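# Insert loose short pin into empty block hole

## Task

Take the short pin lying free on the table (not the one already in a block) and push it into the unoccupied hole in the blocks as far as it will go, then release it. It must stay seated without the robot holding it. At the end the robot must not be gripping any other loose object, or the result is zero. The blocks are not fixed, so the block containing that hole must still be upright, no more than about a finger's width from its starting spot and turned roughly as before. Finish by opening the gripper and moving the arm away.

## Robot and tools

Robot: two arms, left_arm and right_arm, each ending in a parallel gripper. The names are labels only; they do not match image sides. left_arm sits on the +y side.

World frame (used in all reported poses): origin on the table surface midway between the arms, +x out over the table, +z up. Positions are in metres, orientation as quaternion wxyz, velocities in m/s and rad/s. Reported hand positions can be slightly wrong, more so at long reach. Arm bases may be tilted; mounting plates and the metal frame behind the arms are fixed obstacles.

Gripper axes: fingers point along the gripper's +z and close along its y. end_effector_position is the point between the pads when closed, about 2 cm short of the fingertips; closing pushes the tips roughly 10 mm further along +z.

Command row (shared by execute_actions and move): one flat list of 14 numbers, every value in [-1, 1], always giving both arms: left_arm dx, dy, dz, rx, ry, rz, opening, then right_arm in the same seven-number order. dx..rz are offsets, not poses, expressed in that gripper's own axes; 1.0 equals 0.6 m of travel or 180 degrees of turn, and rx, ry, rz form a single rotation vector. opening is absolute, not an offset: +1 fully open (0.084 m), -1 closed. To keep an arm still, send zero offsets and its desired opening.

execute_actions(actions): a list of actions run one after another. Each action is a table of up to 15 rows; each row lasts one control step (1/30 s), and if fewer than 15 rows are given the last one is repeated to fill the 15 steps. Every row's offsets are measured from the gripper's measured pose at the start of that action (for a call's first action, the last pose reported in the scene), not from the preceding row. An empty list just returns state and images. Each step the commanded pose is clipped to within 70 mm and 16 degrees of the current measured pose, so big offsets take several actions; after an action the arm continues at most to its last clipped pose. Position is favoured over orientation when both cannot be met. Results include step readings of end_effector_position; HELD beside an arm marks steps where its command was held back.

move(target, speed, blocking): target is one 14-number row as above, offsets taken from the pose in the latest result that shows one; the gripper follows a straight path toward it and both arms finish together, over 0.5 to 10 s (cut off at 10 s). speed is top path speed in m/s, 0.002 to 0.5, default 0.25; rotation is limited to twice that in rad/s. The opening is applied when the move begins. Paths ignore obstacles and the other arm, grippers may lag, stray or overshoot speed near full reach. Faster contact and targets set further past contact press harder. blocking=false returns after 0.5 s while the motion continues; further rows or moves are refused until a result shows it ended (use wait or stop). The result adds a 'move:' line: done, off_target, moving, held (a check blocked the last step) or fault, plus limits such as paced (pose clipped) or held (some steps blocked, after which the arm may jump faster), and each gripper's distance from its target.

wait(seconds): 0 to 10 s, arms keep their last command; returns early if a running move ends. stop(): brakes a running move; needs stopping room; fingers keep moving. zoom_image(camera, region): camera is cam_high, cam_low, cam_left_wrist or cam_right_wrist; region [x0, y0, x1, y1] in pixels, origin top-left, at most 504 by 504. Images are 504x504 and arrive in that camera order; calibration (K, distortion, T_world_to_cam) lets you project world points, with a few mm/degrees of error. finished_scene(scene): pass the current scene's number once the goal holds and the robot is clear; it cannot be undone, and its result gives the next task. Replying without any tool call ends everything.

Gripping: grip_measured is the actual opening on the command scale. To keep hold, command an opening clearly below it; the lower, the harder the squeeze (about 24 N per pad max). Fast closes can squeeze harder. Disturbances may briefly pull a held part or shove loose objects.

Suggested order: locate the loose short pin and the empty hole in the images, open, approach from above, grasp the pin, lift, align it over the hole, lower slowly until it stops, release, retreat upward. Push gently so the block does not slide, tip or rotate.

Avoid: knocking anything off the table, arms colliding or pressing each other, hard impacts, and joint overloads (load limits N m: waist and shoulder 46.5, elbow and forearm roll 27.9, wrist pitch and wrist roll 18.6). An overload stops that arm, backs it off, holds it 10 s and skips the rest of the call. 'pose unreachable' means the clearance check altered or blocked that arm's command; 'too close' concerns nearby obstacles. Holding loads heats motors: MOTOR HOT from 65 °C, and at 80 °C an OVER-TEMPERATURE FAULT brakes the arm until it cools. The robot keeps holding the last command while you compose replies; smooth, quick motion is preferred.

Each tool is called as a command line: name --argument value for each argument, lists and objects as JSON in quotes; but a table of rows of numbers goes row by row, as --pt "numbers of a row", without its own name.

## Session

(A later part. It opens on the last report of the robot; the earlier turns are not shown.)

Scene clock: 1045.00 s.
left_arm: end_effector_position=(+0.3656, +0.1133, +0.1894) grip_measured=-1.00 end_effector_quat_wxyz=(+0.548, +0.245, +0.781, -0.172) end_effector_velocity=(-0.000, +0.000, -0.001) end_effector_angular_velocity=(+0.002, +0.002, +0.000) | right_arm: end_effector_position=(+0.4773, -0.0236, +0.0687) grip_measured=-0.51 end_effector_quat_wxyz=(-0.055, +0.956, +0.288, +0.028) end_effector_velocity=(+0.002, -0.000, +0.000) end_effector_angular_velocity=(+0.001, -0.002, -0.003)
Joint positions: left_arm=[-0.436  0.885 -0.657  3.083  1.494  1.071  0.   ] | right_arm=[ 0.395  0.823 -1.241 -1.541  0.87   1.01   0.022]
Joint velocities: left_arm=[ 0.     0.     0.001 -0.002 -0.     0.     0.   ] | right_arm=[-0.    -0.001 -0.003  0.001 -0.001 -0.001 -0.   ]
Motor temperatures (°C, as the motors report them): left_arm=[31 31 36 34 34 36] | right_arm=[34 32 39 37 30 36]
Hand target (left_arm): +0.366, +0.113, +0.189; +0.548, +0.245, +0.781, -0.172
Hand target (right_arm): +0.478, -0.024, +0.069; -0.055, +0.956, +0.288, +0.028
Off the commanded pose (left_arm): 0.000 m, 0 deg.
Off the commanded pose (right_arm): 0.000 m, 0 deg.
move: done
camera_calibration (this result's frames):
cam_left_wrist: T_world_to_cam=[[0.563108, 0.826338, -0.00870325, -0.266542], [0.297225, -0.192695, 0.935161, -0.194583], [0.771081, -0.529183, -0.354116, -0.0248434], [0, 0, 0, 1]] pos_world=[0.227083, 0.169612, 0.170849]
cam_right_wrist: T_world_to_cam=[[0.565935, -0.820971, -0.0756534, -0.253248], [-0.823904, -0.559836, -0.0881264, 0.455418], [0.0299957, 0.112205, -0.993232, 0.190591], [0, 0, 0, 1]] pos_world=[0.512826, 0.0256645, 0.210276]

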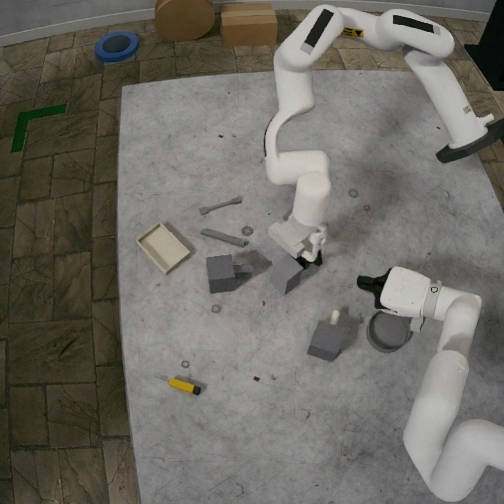

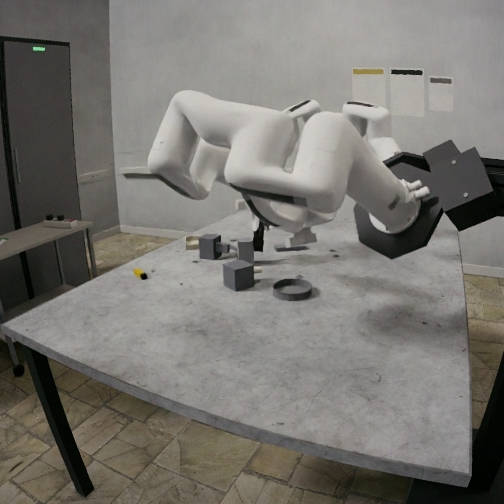

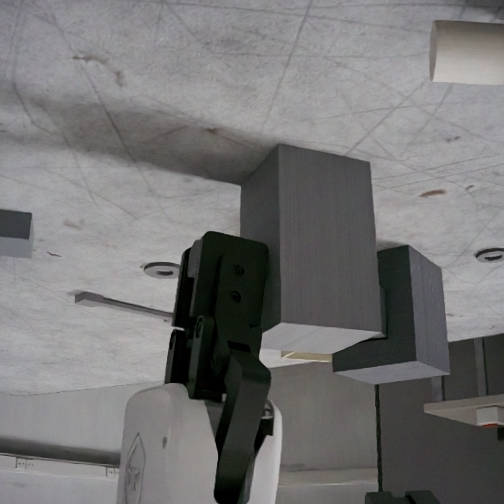

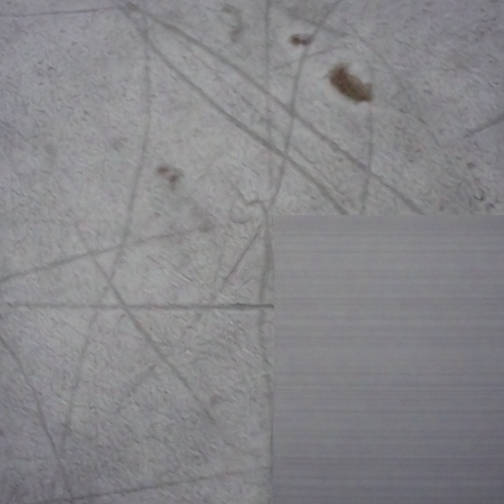

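move --target '[0,0,0,0,0,0,-1, 0.0025,0,0,0,0,0,-1]' --speed 0.01

zoom_image --camera "cam_left_wrist" --region '[170, 130, 390, 350]'

Scene clock: 1053.57 s.
left_arm: end_effector_position=(+0.3656, +0.1133, +0.1894) grip_measured=-1.00 end_effector_quat_wxyz=(+0.548, +0.245, +0.781, -0.172) end_effector_velocity=(-0.000, +0.000, -0.000) end_effector_angular_velocity=(+0.000, -0.000, +0.001) | right_arm: end_effector_position=(+0.4786, -0.0228, +0.0688) grip_measured=-0.51 end_effector_quat_wxyz=(-0.055, +0.956, +0.288, +0.028) end_effector_velocity=(+0.000, -0.000, -0.000) end_effector_angular_velocity=(-0.002, -0.001, +0.001)
Joint positions: left_arm=[-0.436  0.885 -0.657  3.083  1.494  1.071  0.   ] | right_arm=[ 0.396  0.825 -1.246 -1.537  0.87   1.007  0.022]
Joint velocities: left_arm=[ 0.001 -0.     0.001  0.     0.001  0.     0.   ] | right_arm=[ 0.     0.    -0.001 -0.001  0.002 -0.001 -0.   ]
Motor temperatures (°C, as the motors report them): left_arm=[31 31 36 34 34 36] | right_arm=[34 32 39 37 30 36]
Hand target (left_arm): +0.366, +0.113, +0.189; +0.548, +0.245, +0.781, -0.172
Hand target (right_arm): +0.479, -0.023, +0.069; -0.055, +0.956, +0.288, +0.028
Off the commanded pose (left_arm): 0.000 m, 0 deg.
Off the commanded pose (right_arm): 0.000 m, 0 deg.
move: done
camera_calibration (this result's frames):
cam_left_wrist: T_world_to_cam=[[0.563108, 0.826337, -0.00870332, -0.266542], [0.297225, -0.192695, 0.935161, -0.194583], [0.771081, -0.529183, -0.354116, -0.0248434], [0, 0, 0, 1]] pos_world=[0.227083, 0.169612, 0.170849]
cam_right_wrist: T_world_to_cam=[[0.565938, -0.820969, -0.0756541, -0.253271], [-0.823901, -0.559833, -0.0881773, 0.456935], [0.0300372, 0.112234, -0.993228, 0.190594], [0, 0, 0, 1]] pos_world=[0.51408, 0.026488, 0.210434]

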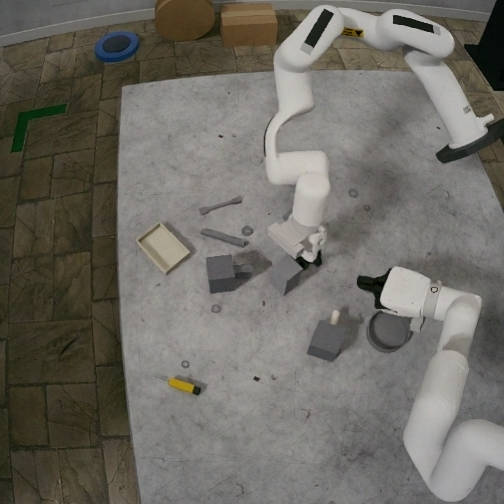

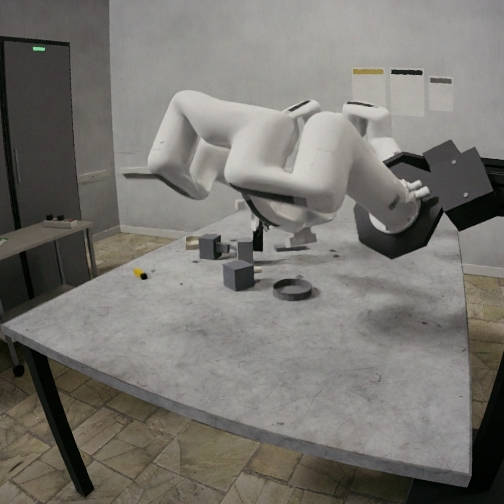

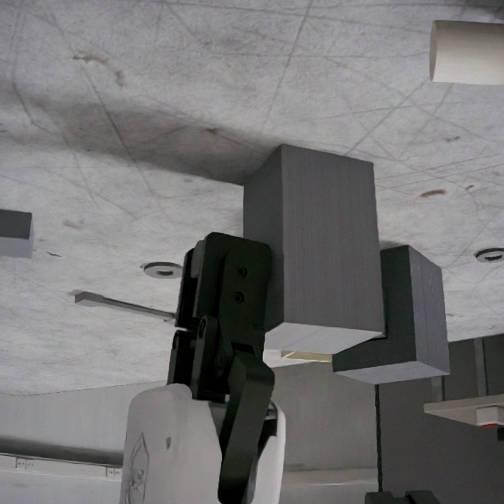

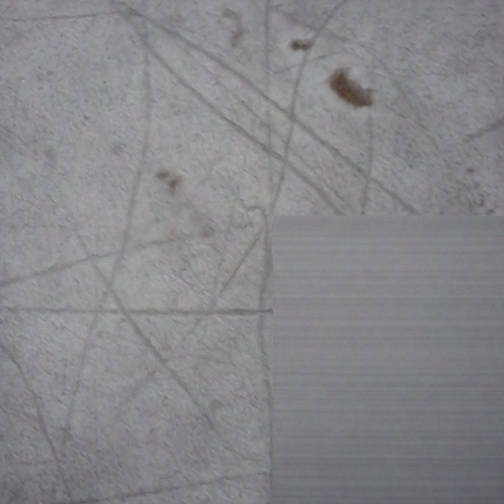

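Region (170, 130, 390, 350) of cam_left_wrist's 504x504 image, scaled by 2.291, with more detail than that image has.

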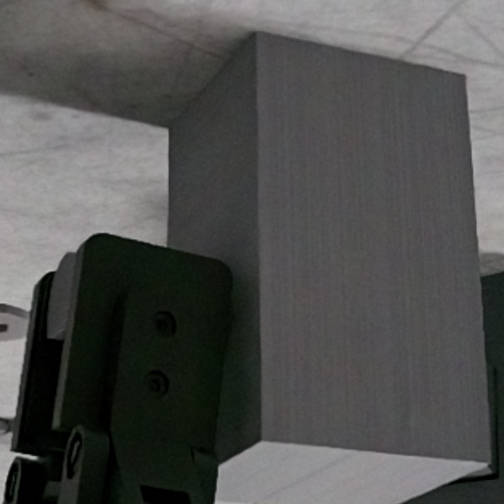

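execute_actions --actions '[[[0,0,0,0,0,0,-1,0,0,0,0,0,0,-0.6],[0,0,0,0,0,0,-1,0,0,0,0,0,0,-0.53],[0,0,0,0,0,0,-1,0,0,0,0,0,0,-0.5],[0,0,0,0,0,0,-1,0,0,0,0,0,0,-0.48],[0,0,0,0,0,0,-1,0,0,0,0,0,0,-0.46],[0,0,0,0,0,0,-1,0,0,0,0,0,0,-0.44],[0,0,0,0,0,0,-1,0,0,0,0,0,0,-0.41],[0,0,0,0,0,0,-1,0,0,0,0,0,0,-0.36],[0,0,0,0,0,0,-1,0,0,0,0,0,0,-0.3],[0,0,0,0,0,0,-1,-0.001,0,0,0,0,0,-0.2],[0,0,0,0,0,0,-1,-0.002,0,0,0,0,0,-0.1],[0,0,0,0,0,0,-1,-0.003,0,0,0,0,0,0.0],[0,0,0,0,0,0,-1,-0.004,0,0,0,0,0,0.1],[0,0,0,0,0,0,-1,-0.005,0,0,0,0,0,0.2]]]'

move --target '[0,0,0,0,0,0,-1, -0.1,0.06,-0.2,0,0,0,0.2]' --speed 0.2

zoom_image --camera "cam_left_wrist" --region '[170, 130, 390, 350]'

Scene clock: 1070.47 s.
left_arm: end_effector_position=(+0.3656, +0.1133, +0.1894) grip_measured=-1.00 end_effector_quat_wxyz=(+0.548, +0.245, +0.781, -0.172) end_effector_velocity=(-0.000, +0.000, -0.000) end_effector_angular_velocity=(+0.000, +0.001, +0.000) | right_arm: end_effector_position=(+0.4771, -0.0238, +0.0688) grip_measured=+0.13 end_effector_quat_wxyz=(-0.055, +0.956, +0.288, +0.028) end_effector_velocity=(-0.015, -0.010, -0.003) end_effector_angular_velocity=(-0.004, +0.004, +0.004)
Joint positions: left_arm=[-0.436  0.885 -0.657  3.083  1.494  1.071  0.   ] | right_arm=[ 0.395  0.821 -1.239 -1.542  0.87   1.012  0.05 ]
Joint velocities: left_arm=[-0.     0.     0.    -0.001  0.    -0.     0.   ] | right_arm=[-0.014 -0.03   0.061 -0.033 -0.003  0.034  0.064]
Motor temperatures (°C, as the motors report them): left_arm=[31 31 36 34 34 36] | right_arm=[34 32 39 37 30 36]
Hand target (left_arm): +0.366, +0.113, +0.189; +0.548, +0.245, +0.781, -0.172
Hand target (right_arm): +0.476, -0.024, +0.069; -0.055, +0.956, +0.288, +0.028
Off the commanded pose (left_arm): 0.000 m, 0 deg.
Off the commanded pose (right_arm): 0.001 m, 0 deg.
Step readings (end_effector_position):
0: left_arm (+0.3656, +0.1133, +0.1894) | right_arm (+0.4786, -0.0228, +0.0688)
1: left_arm (+0.3656, +0.1133, +0.1894) | right_arm (+0.4786, -0.0228, +0.0688)
2: left_arm (+0.3656, +0.1133, +0.1894) | right_arm (+0.4786, -0.0228, +0.0688)
4: left_arm (+0.3656, +0.1133, +0.1894) | right_arm (+0.4786, -0.0228, +0.0688)
8: left_arm (+0.3656, +0.1133, +0.1894) | right_arm (+0.4794, -0.0225, +0.0692)
15: end_effector_position above
camera_calibration (this result's frames):
cam_left_wrist: T_world_to_cam=[[0.563108, 0.826337, -0.00870326, -0.266542], [0.297225, -0.192695, 0.935161, -0.194583], [0.771081, -0.529183, -0.354116, -0.0248433], [0, 0, 0, 1]] pos_world=[0.227083, 0.169612, 0.170849]
cam_right_wrist: T_world_to_cam=[[0.565936, -0.820965, -0.0757235, -0.253237], [-0.823891, -0.559781, -0.0885981, 0.455117], [0.0303473, 0.112529, -0.993185, 0.190567], [0, 0, 0, 1]] pos_world=[0.5125, 0.0254235, 0.210414]

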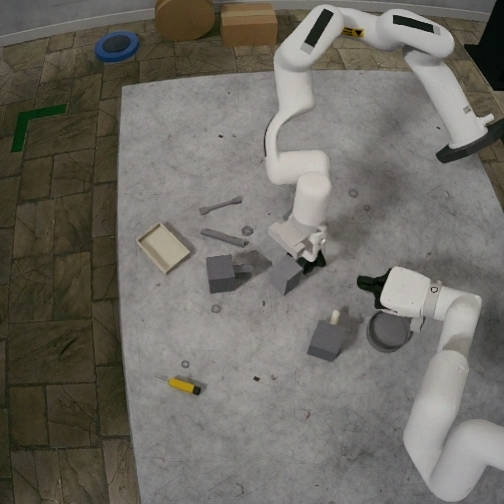

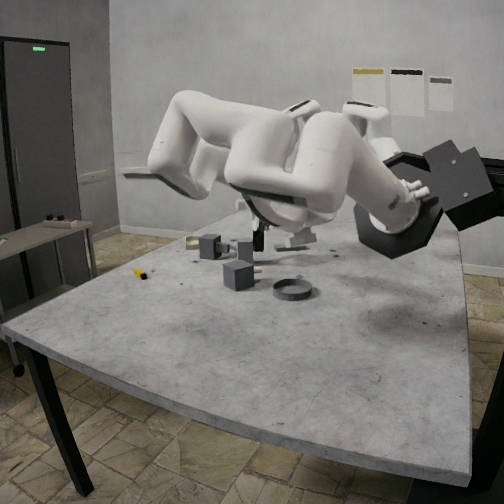

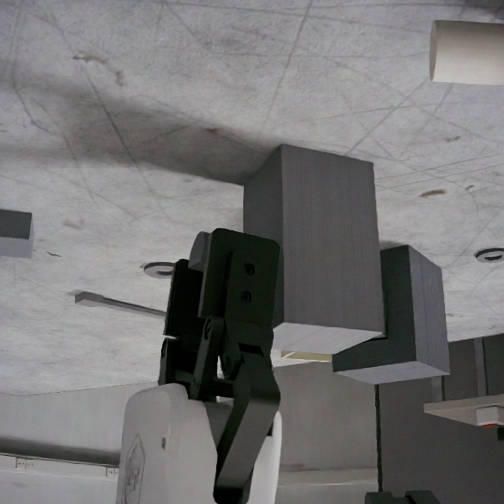

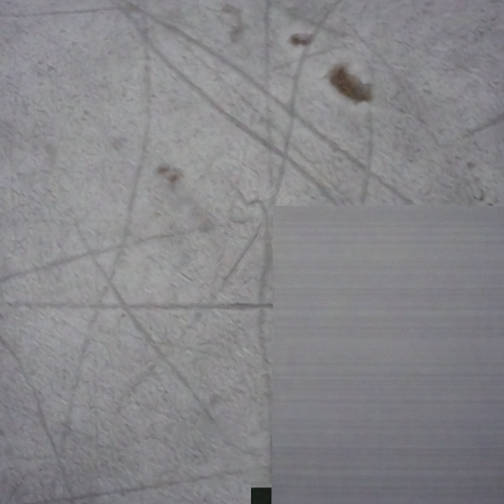

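Scene clock: 1071.63 s.
left_arm: end_effector_position=(+0.3656, +0.1133, +0.1894) grip_measured=-1.00 end_effector_quat_wxyz=(+0.548, +0.245, +0.781, -0.172) end_effector_velocity=(-0.000, +0.000, -0.000) end_effector_angular_velocity=(+0.000, +0.001, -0.000) | right_arm: end_effector_position=(+0.4443, -0.1013, +0.1789) grip_measured=+0.19 end_effector_quat_wxyz=(-0.054, +0.956, +0.288, +0.027) end_effector_velocity=(+0.001, -0.001, +0.002) end_effector_angular_velocity=(+0.002, -0.002, -0.003)
Joint positions: left_arm=[-0.436  0.885 -0.657  3.083  1.494  1.071  0.   ] | right_arm=[ 0.533  0.375 -0.838 -1.385  0.934  0.961  0.052]
Joint velocities: left_arm=[ 0.    -0.     0.    -0.001 -0.001 -0.     0.   ] | right_arm=[ 0.002 -0.005  0.001  0.002 -0.    -0.001 -0.   ]
Motor temperatures (°C, as the motors report them): left_arm=[31 31 36 34 34 36] | right_arm=[34 32 39 37 30 36]
Hand target (left_arm): +0.366, +0.113, +0.189; +0.548, +0.245, +0.781, -0.172
Hand target (right_arm): +0.445, -0.101, +0.179; -0.055, +0.956, +0.288, +0.028
Off the commanded pose (left_arm): 0.000 m, 0 deg.
Off the commanded pose (right_arm): 0.001 m, 0 deg.
move: done
camera_calibration (this result's frames):
cam_left_wrist: T_world_to_cam=[[0.563108, 0.826337, -0.00870328, -0.266542], [0.297225, -0.192695, 0.935161, -0.194583], [0.771081, -0.529183, -0.354116, -0.0248433], [0, 0, 0, 1]] pos_world=[0.227083, 0.169612, 0.170849]
cam_right_wrist: T_world_to_cam=[[0.566414, -0.820676, -0.0752808, -0.290235], [-0.823587, -0.560391, -0.0875582, 0.39408], [0.0296702, 0.111594, -0.993311, 0.309874], [0, 0, 0, 1]] pos_world=[0.479758, -0.0519305, 0.320457]

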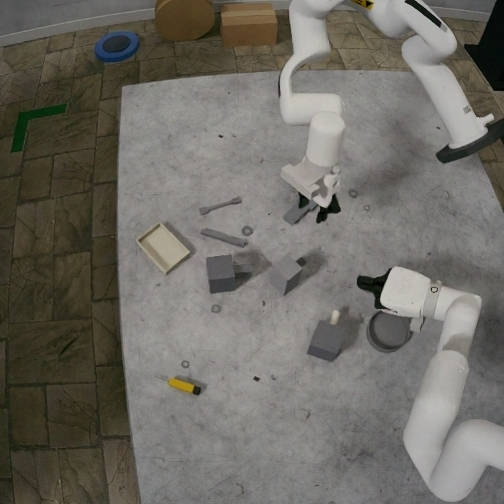

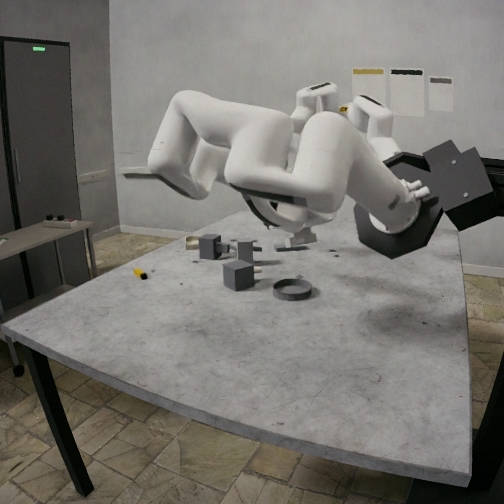

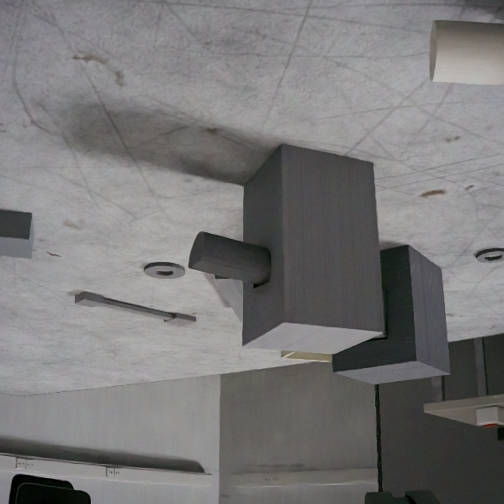

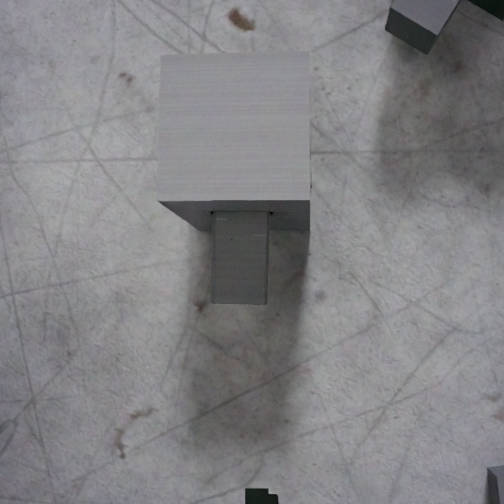

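Region (170, 130, 390, 350) of cam_left_wrist's 504x504 image, scaled by 2.291, with more detail than that image has.

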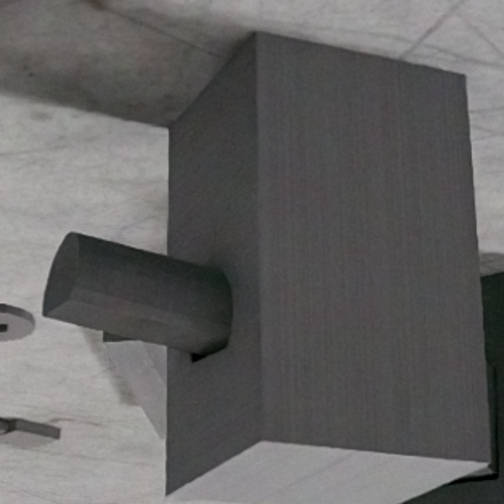

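wait --seconds 0

zoom_image --camera "cam_left_wrist" --region '[170, 130, 390, 350]'

Scene clock: 1084.37 s.
left_arm: end_effector_position=(+0.3656, +0.1133, +0.1894) grip_measured=-1.00 end_effector_quat_wxyz=(+0.548, +0.245, +0.781, -0.172) end_effector_velocity=(+0.000, +0.000, -0.000) end_effector_angular_velocity=(+0.000, +0.000, +0.000) | right_arm: end_effector_position=(+0.4447, -0.1014, +0.1793) grip_measured=+0.19 end_effector_quat_wxyz=(-0.055, +0.956, +0.288, +0.028) end_effector_velocity=(+0.000, +0.000, +0.000) end_effector_angular_velocity=(+0.001, +0.000, -0.002)
Joint positions: left_arm=[-0.436  0.885 -0.657  3.083  1.494  1.071  0.   ] | right_arm=[ 0.534  0.374 -0.838 -1.385  0.934  0.961  0.052]
Joint velocities: left_arm=[ 0.001  0.    -0.     0.     0.    -0.     0.   ] | right_arm=[-0.     0.    -0.     0.    -0.001  0.001  0.   ]
Motor temperatures (°C, as the motors report them): left_arm=[31 31 36 34 34 36] | right_arm=[34 32 39 37 30 36]
Hand target (left_arm): +0.366, +0.113, +0.189; +0.548, +0.245, +0.781, -0.172
Hand target (right_arm): +0.445, -0.101, +0.179; -0.055, +0.956, +0.288, +0.028
Off the commanded pose (left_arm): 0.000 m, 0 deg.
Off the commanded pose (right_arm): 0.001 m, 0 deg.
camera_calibration (this result's frames):
cam_left_wrist: T_world_to_cam=[[0.563108, 0.826337, -0.00870327, -0.266542], [0.297225, -0.192695, 0.935161, -0.194583], [0.771081, -0.529183, -0.354116, -0.0248434], [0, 0, 0, 1]] pos_world=[0.227083, 0.169612, 0.170849]
cam_right_wrist: T_world_to_cam=[[0.56591, -0.82103, -0.0752077, -0.290357], [-0.823904, -0.559794, -0.0883909, 0.394712], [0.0304708, 0.111985, -0.993243, 0.309965], [0, 0, 0, 1]] pos_world=[0.480075, -0.052146, 0.320923]

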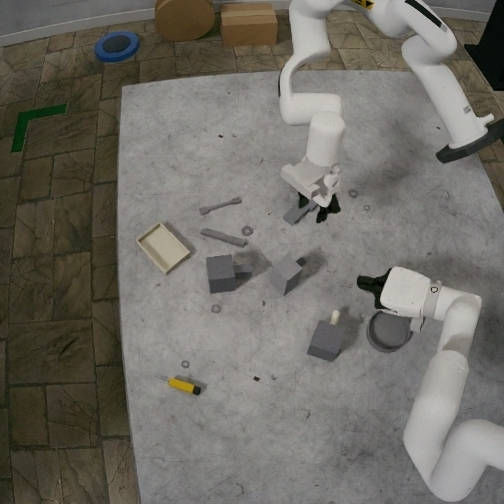

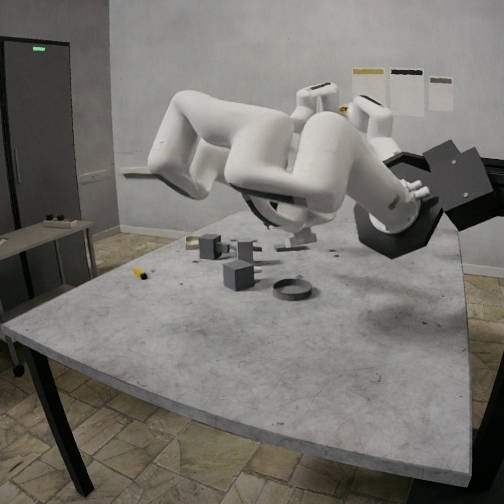

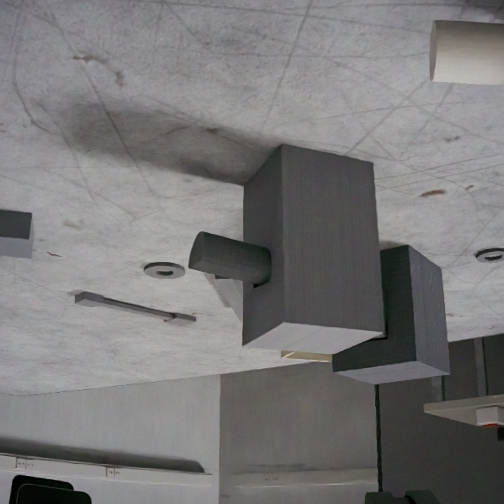

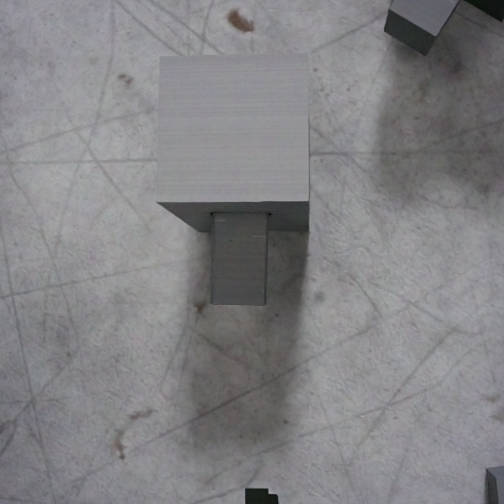

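Region (170, 130, 390, 350) of cam_left_wrist's 504x504 image, scaled by 2.291, with more detail than that image has.

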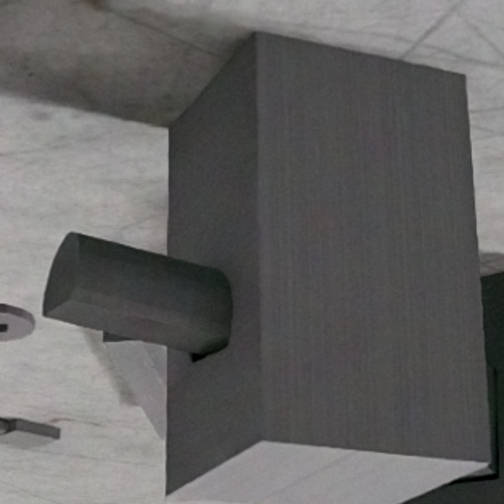

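The pin is stable and seated, both arms are clear.

finished_scene --scene 2

The scene is finished: the task was done.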